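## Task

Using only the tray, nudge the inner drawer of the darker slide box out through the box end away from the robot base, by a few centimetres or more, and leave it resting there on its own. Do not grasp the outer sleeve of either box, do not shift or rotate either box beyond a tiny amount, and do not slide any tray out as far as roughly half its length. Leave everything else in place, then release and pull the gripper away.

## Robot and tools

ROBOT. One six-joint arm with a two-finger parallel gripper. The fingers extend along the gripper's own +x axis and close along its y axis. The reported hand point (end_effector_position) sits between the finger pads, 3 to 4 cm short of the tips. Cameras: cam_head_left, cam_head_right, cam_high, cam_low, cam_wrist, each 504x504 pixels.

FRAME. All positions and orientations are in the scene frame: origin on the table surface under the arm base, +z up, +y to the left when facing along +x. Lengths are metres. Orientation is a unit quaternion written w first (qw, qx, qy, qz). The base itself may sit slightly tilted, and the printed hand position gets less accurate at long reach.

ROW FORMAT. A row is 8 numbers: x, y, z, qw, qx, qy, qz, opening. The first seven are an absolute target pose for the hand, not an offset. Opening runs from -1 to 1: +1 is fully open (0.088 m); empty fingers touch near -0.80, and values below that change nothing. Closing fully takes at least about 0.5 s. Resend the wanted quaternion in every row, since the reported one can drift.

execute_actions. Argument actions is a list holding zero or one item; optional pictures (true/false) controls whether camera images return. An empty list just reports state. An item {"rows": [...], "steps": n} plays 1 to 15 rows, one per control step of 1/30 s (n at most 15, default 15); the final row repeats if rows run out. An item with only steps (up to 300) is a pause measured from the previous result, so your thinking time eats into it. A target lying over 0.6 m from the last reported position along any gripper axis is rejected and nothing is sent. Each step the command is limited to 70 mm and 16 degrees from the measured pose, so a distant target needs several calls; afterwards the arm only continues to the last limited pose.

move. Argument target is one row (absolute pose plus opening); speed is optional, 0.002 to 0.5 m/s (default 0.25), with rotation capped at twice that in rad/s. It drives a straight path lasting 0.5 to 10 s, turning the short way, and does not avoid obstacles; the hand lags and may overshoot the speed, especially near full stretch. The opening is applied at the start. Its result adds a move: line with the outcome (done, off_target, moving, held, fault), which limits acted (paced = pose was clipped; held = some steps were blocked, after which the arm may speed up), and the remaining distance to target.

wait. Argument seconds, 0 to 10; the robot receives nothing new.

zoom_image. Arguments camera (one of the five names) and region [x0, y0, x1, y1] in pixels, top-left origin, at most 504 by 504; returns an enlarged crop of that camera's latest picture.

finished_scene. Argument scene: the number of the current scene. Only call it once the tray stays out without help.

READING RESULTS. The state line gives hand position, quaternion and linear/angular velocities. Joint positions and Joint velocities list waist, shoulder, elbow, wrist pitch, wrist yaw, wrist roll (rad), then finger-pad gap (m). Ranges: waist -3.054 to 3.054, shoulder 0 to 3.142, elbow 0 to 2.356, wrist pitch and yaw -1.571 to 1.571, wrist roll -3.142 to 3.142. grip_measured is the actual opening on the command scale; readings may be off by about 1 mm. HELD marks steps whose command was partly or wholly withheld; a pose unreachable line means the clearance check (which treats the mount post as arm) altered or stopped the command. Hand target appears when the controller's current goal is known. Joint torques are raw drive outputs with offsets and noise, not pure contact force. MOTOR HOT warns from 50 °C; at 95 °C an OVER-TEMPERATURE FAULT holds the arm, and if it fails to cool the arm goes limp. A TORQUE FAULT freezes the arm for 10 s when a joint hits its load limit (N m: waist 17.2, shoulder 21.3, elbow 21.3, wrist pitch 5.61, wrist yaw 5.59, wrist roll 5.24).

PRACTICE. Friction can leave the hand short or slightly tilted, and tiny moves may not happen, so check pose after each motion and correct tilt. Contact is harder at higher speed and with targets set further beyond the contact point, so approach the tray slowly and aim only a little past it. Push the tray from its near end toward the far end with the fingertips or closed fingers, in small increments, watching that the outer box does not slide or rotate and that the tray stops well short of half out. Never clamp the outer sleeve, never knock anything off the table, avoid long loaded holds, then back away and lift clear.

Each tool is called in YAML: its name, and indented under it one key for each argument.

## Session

execute_actions:
  actions: []

Scene clock: 0.00 s of 3750.00 s.
end_effector_position=(+0.2673, +0.2046, +0.2274) grip_measured=+0.830 end_effector_quat_wxyz=(-0.271, +0.703, +0.514, -0.411) end_effector_velocity=(-0.002, -0.001, -0.000) end_effector_angular_velocity=(+0.003, +0.015, +0.001)
Joint positions: [ 0.202  0.977  0.415  0.286 -1.054 -2.797  0.08 ]
Joint velocities: [-0.002 -0.002 -0.002 -0.007 -0.007  0.007 -0.   ]
Joint torques (N m, as the arm reports them, + toward a larger angle): no reading
Heat: hottest wrist roll 28 °C (+0.0 °C/min).
Hand target: +0.267, +0.205, +0.227; -0.271, +0.703, +0.514, -0.410

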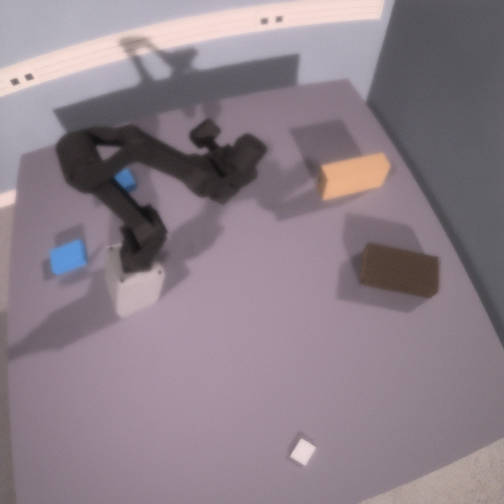

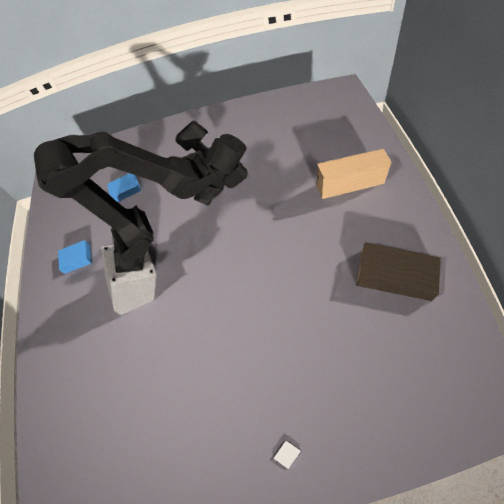

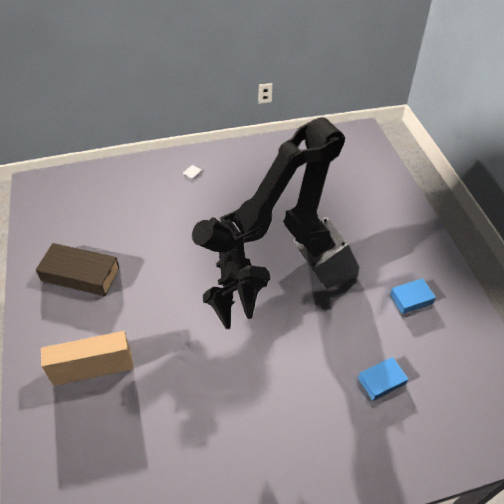

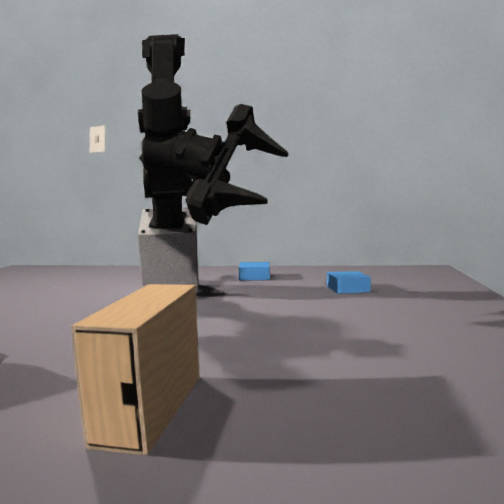

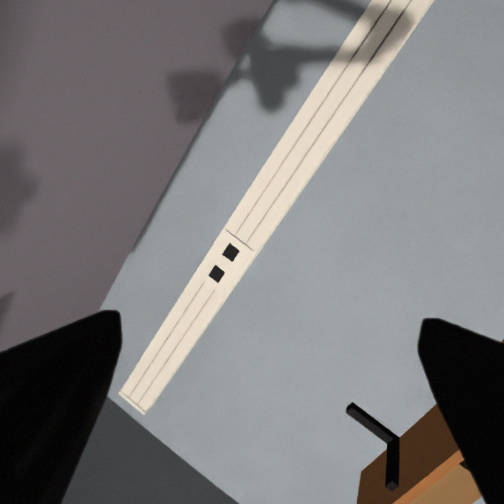

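move:
  target: [0.44,-0.06,0.06,0.97,0.03,0.171,-0.171,-1]

Scene clock: 9.03 s of 3750.00 s.
end_effector_position=(+0.4403, -0.0578, +0.0626) grip_measured=-0.803 end_effector_quat_wxyz=(+0.971, +0.032, +0.167, -0.167) end_effector_velocity=(+0.001, +0.004, -0.004) end_effector_angular_velocity=(+0.020, +0.018, +0.027)
Joint positions: [-0.111  2.07   0.575  1.533  0.26   0.218  0.   ]
Joint velocities: [-0.002 -0.002  0.002 -0.022 -0.037  0.007  0.   ]
Joint torques (N m, as the arm reports them, + toward a larger angle): [-1.44 -6.5   1.64  1.43  0.35  0.14]
Heat: hottest wrist pitch 28 °C (+0.0 °C/min).
Hand target: +0.440, -0.060, +0.060; +0.970, +0.033, +0.170, -0.171
Off the commanded pose: 0.003 m, 1 deg.
move: done; limits=paced

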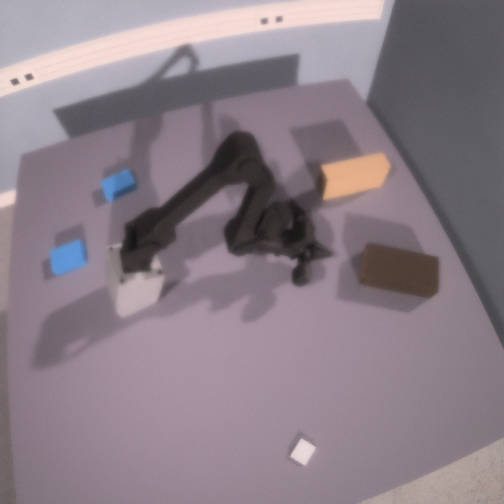

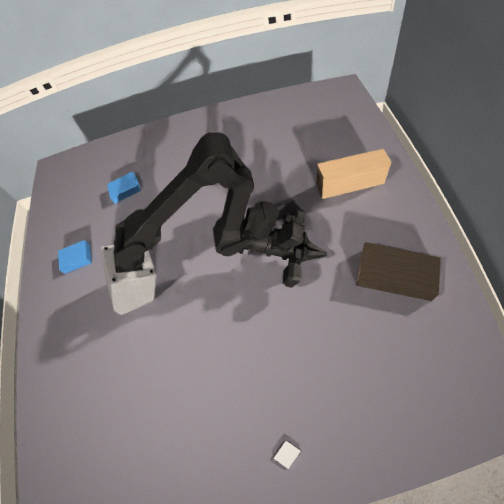

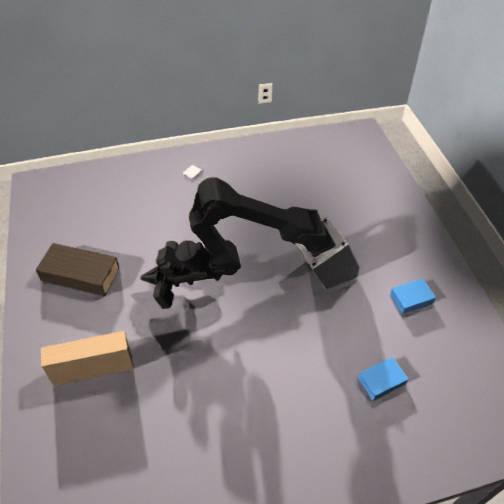

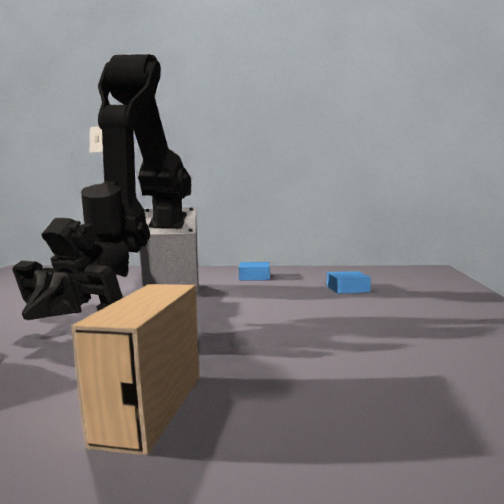

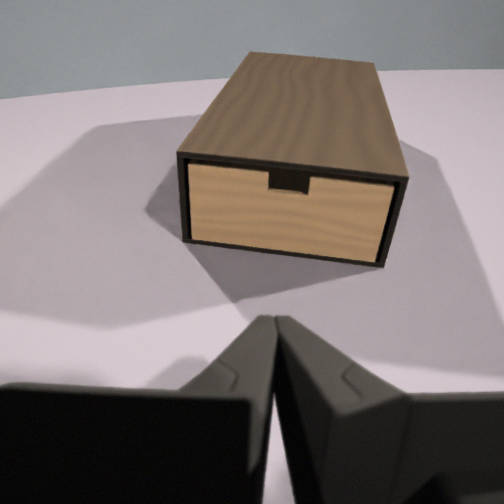

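move:
  target: [0.49,-0.075,0.03,0.955,0.042,0.169,-0.238,-1]
  speed: 0.1

Scene clock: 18.33 s of 3750.00 s.
end_effector_position=(+0.4909, -0.0749, +0.0347) grip_measured=-0.803 end_effector_quat_wxyz=(+0.957, +0.042, +0.165, -0.236) end_effector_velocity=(+0.000, -0.001, -0.004) end_effector_angular_velocity=(-0.004, +0.021, +0.005)
Joint positions: [-0.095  2.181  0.858  1.328  0.407  0.272  0.   ]
Joint velocities: [-0.002  0.002  0.007 -0.022 -0.007 -0.007  0.   ]
Joint torques (N m, as the arm reports them, + toward a larger angle): [-1.02 -7.37  2.61  1.39  0.42  0.15]
Heat: hottest wrist pitch 29 °C (+3.3 °C/min).
Hand target: +0.490, -0.075, +0.030; +0.956, +0.042, +0.169, -0.238
Off the commanded pose: 0.005 m, 1 deg.
After step 90, 5.17 s passed at rest.
move: done

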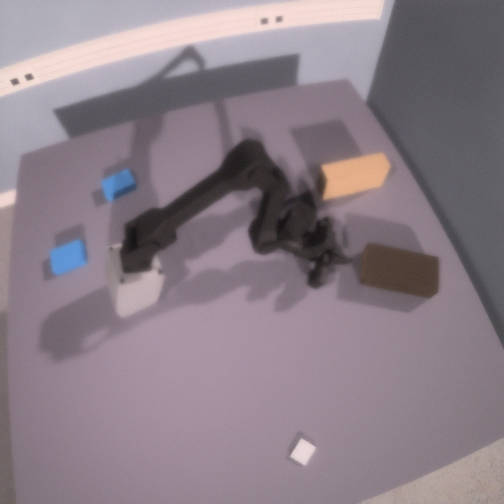

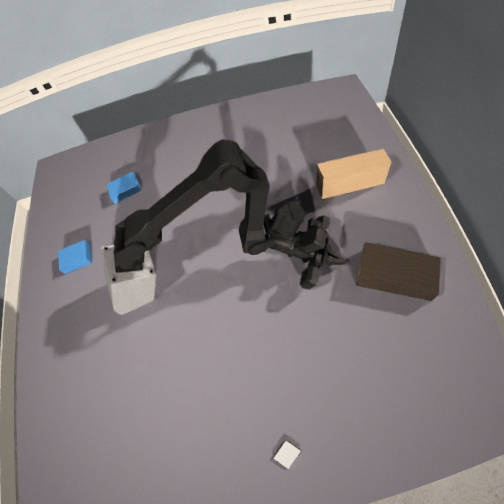

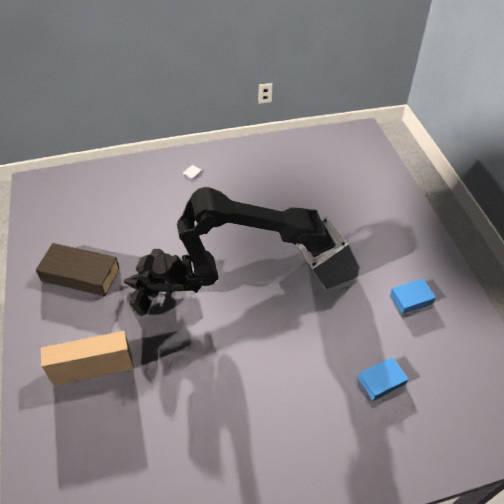

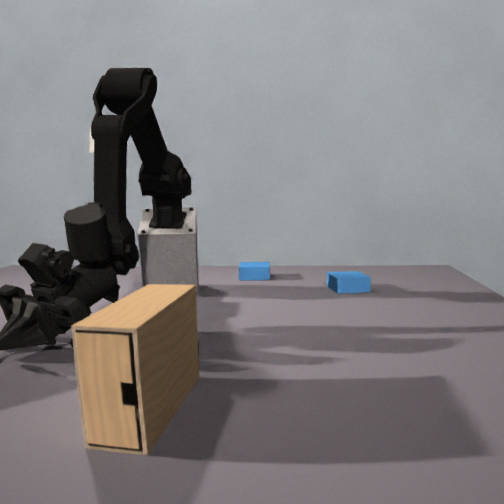

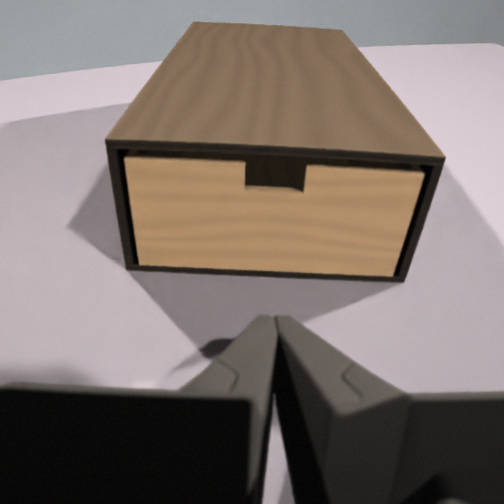

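move:
  target: [0.525,-0.0936,0.029,0.955,0.042,0.169,-0.238,-1]
  speed: 0.04

Scene clock: 20.77 s of 3750.00 s.
end_effector_position=(+0.5260, -0.0925, +0.0343) grip_measured=-0.803 end_effector_quat_wxyz=(+0.956, +0.041, +0.164, -0.238) end_effector_velocity=(-0.002, -0.003, -0.004) end_effector_angular_velocity=(-0.021, +0.031, -0.004)
Joint positions: [-0.137  2.209  1.014  1.2    0.369  0.272  0.   ]
Joint velocities: [-0.002  0.002  0.002 -0.022  0.007 -0.022  0.   ]
Joint torques (N m, as the arm reports them, + toward a larger angle): [-1.65 -8.03  3.46  1.4   0.04  0.14]
Heat: hottest wrist pitch 29 °C (+2.9 °C/min).
Hand target: +0.525, -0.094, +0.029; +0.955, +0.042, +0.169, -0.238
Off the commanded pose: 0.006 m, 1 deg.
move: done

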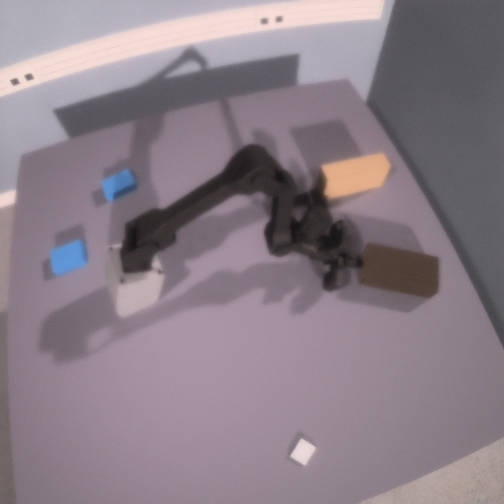

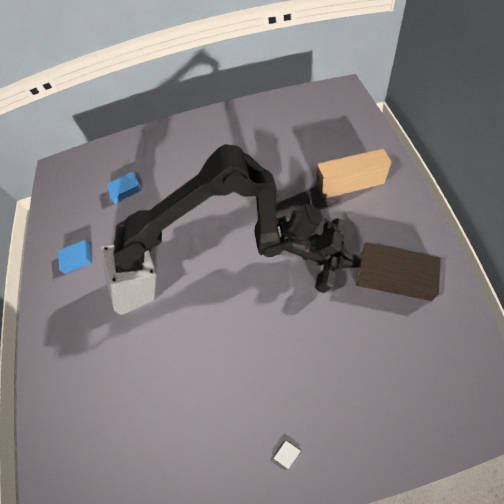

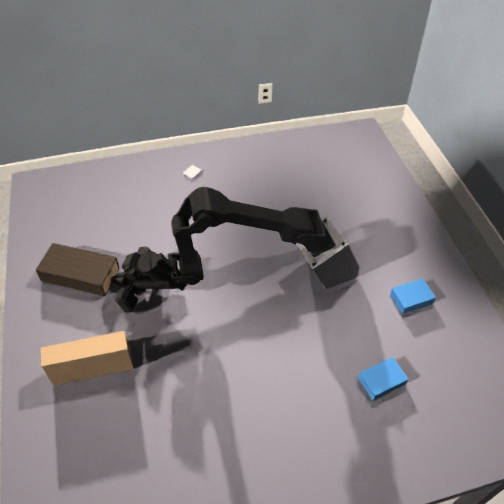

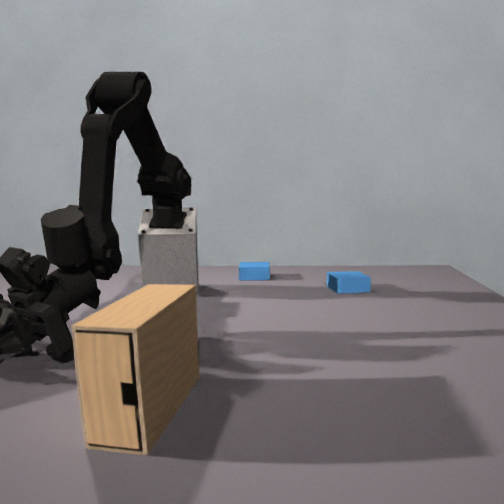

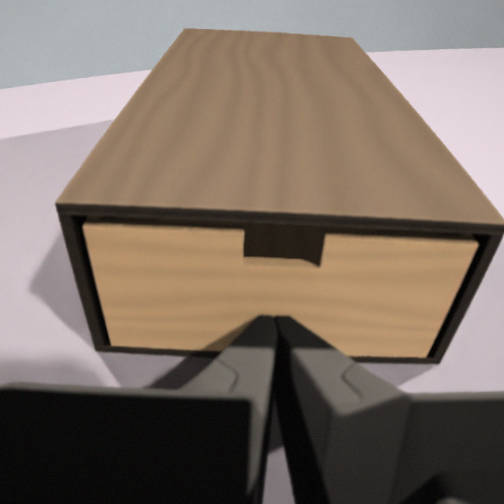

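move:
  target: [0.553,-0.1085,0.028,0.955,0.042,0.169,-0.238,-1]
  speed: 0.03

zoom_image:
  camera: "cam_head_right"
  region: [330,210,480,310]

Scene clock: 24.30 s of 3750.00 s.
end_effector_position=(+0.5541, -0.1068, +0.0340) grip_measured=-0.803 end_effector_quat_wxyz=(+0.956, +0.041, +0.164, -0.238) end_effector_velocity=(-0.002, +0.001, -0.008) end_effector_angular_velocity=(+0.016, +0.025, +0.012)
Joint positions: [-0.168  2.244  1.149  1.101  0.338  0.272  0.   ]
Joint velocities: [-0.002  0.007  0.002 -0.022 -0.022  0.007  0.   ]
Joint torques (N m, as the arm reports them, + toward a larger angle): [-2.15 -8.51  4.1   1.41  0.03  0.12]
Heat: hottest shoulder 29 °C (+2.5 °C/min).
Hand target: +0.553, -0.108, +0.028; +0.955, +0.042, +0.169, -0.238
Off the commanded pose: 0.006 m, 1 deg.
move: done

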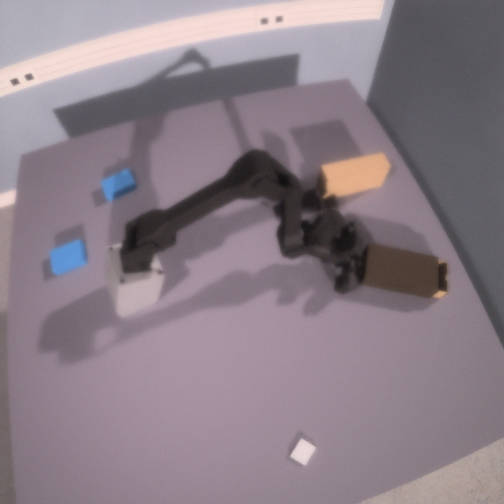

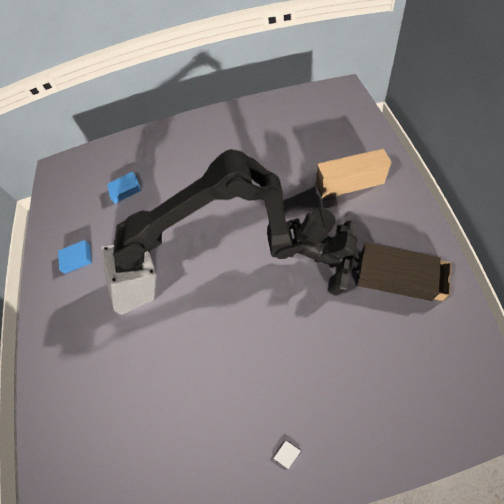

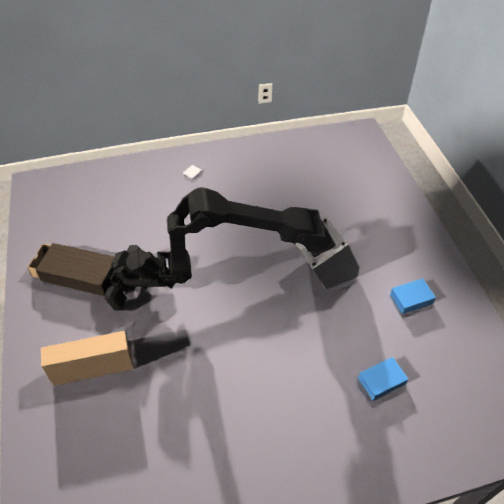

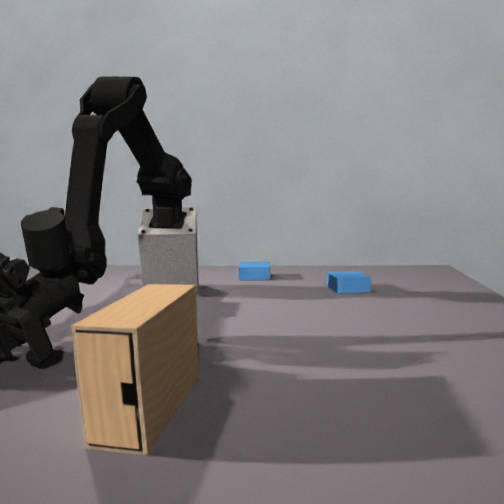

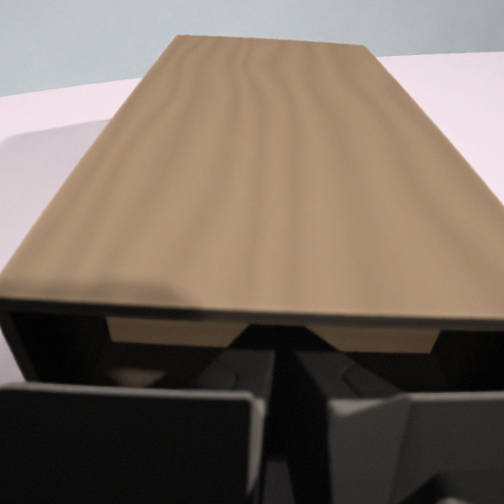

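Region (330, 210, 480, 310) of cam_head_right's 504x504 image, scaled by 3.360, with more detail than that image has.

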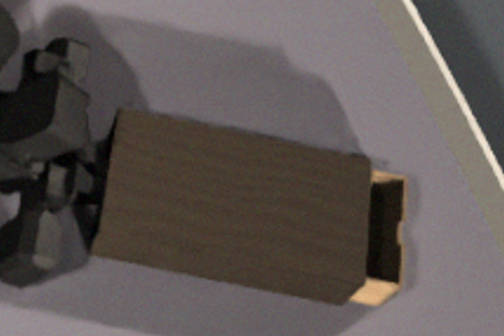

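move:
  target: [0.559,-0.1117,0.027,0.955,0.042,0.169,-0.238,-1]
  speed: 0.02

move:
  target: [0.47,-0.064,0.04,0.955,0.042,0.169,-0.238,-1]
  speed: 0.15

zoom_image:
  camera: "cam_head_right"
  region: [330,210,480,310]

Scene clock: 27.87 s of 3750.00 s.
end_effector_position=(+0.5598, -0.1102, +0.0325) grip_measured=-0.803 end_effector_quat_wxyz=(+0.956, +0.041, +0.165, -0.238) end_effector_velocity=(-0.002, -0.003, -0.004) end_effector_angular_velocity=(-0.009, +0.014, -0.008)
Joint positions: [-0.175  2.257  1.181  1.08   0.331  0.272  0.   ]
Joint velocities: [-0.002  0.007  0.002 -0.007  0.007 -0.007  0.   ]
Joint torques (N m, as the arm reports them, + toward a larger angle): [-2.11 -8.82  4.17  1.39  0.03  0.12]
Heat: hottest shoulder 30 °C (+4.3 °C/min).
Hand target: +0.559, -0.112, +0.027; +0.955, +0.042, +0.169, -0.238
Off the commanded pose: 0.006 m, 1 deg.
move: done

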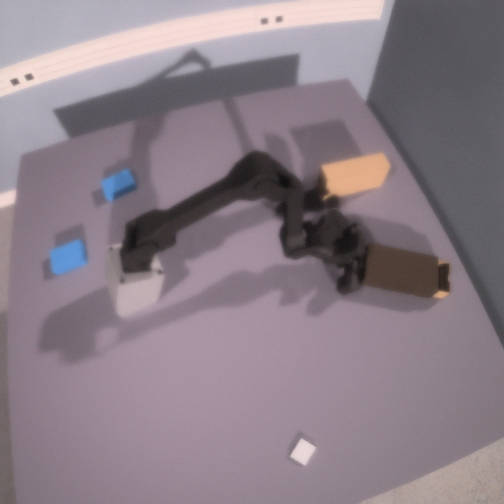

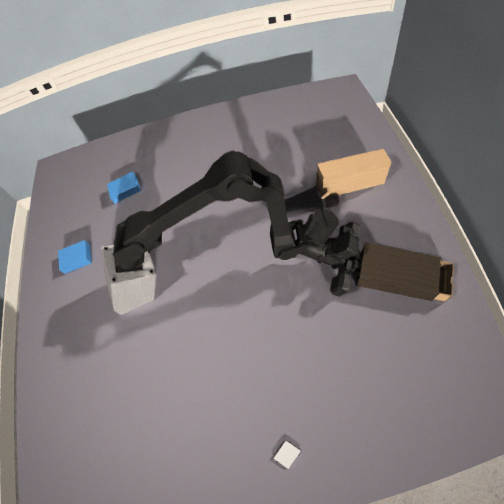

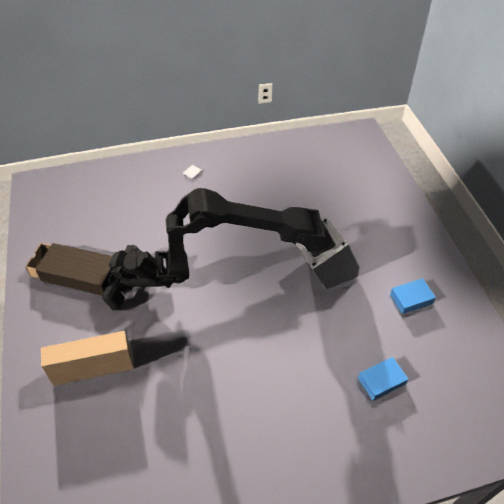

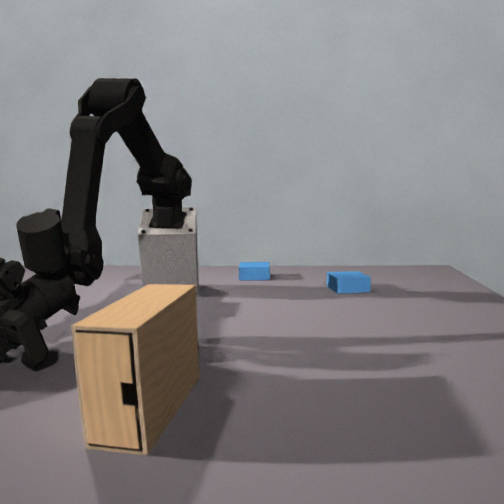

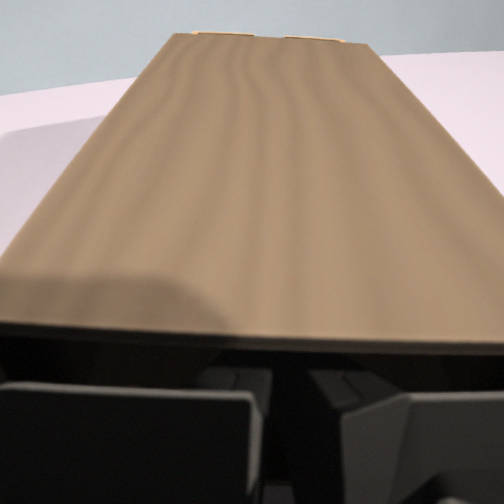

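Scene clock: 29.03 s of 3750.00 s.
end_effector_position=(+0.4695, -0.0649, +0.0365) grip_measured=-0.803 end_effector_quat_wxyz=(+0.955, +0.040, +0.173, -0.237) end_effector_velocity=(-0.003, -0.001, -0.004) end_effector_angular_velocity=(+0.008, +0.014, +0.000)
Joint positions: [-0.067  2.153  0.766  1.373  0.435  0.272  0.   ]
Joint velocities: [-0.002  0.002 -0.007 -0.007 -0.007  0.007  0.   ]
Joint torques (N m, as the arm reports them, + toward a larger angle): [-0.96 -9.37  1.24  1.73  0.36  0.13]
Heat: hottest shoulder 30 °C (+4.1 °C/min).
Hand target: +0.470, -0.064, +0.040; +0.956, +0.042, +0.169, -0.238
Off the commanded pose: 0.004 m, 1 deg.
move: done

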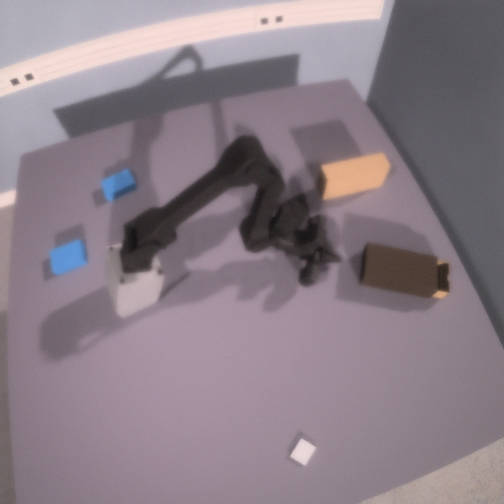

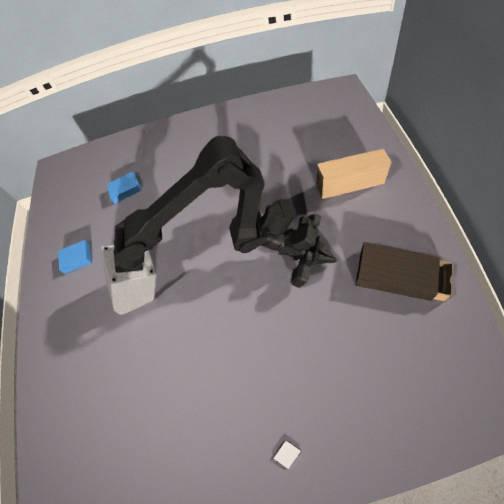

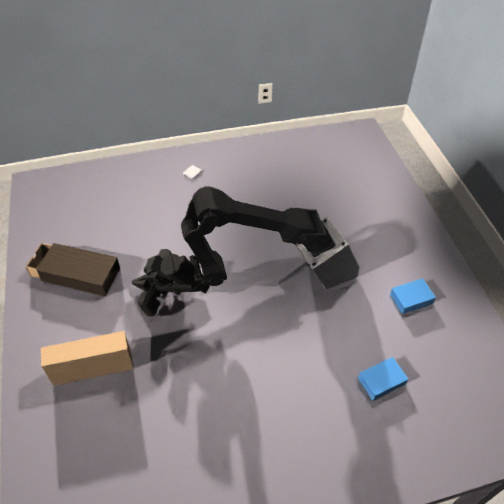

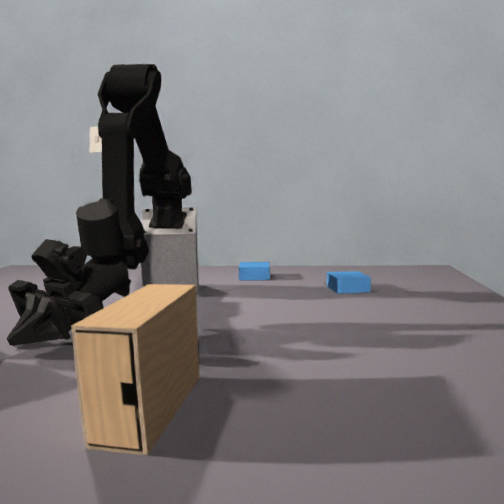

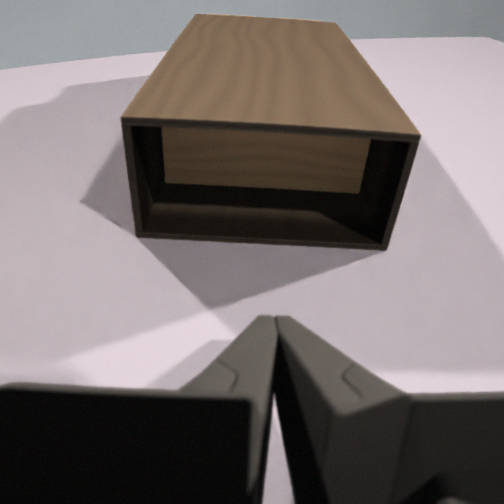

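Region (330, 210, 480, 310) of cam_head_right's 504x504 image, scaled by 3.360, with more detail than that image has.

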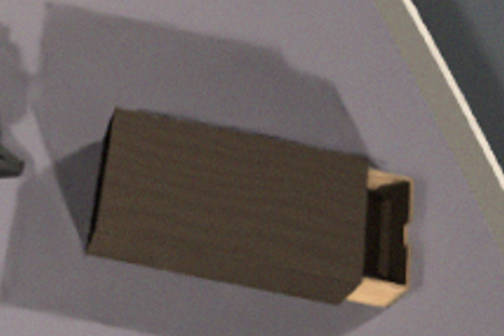

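finished_scene:
  scene: 2

The scene is finished: the task was done.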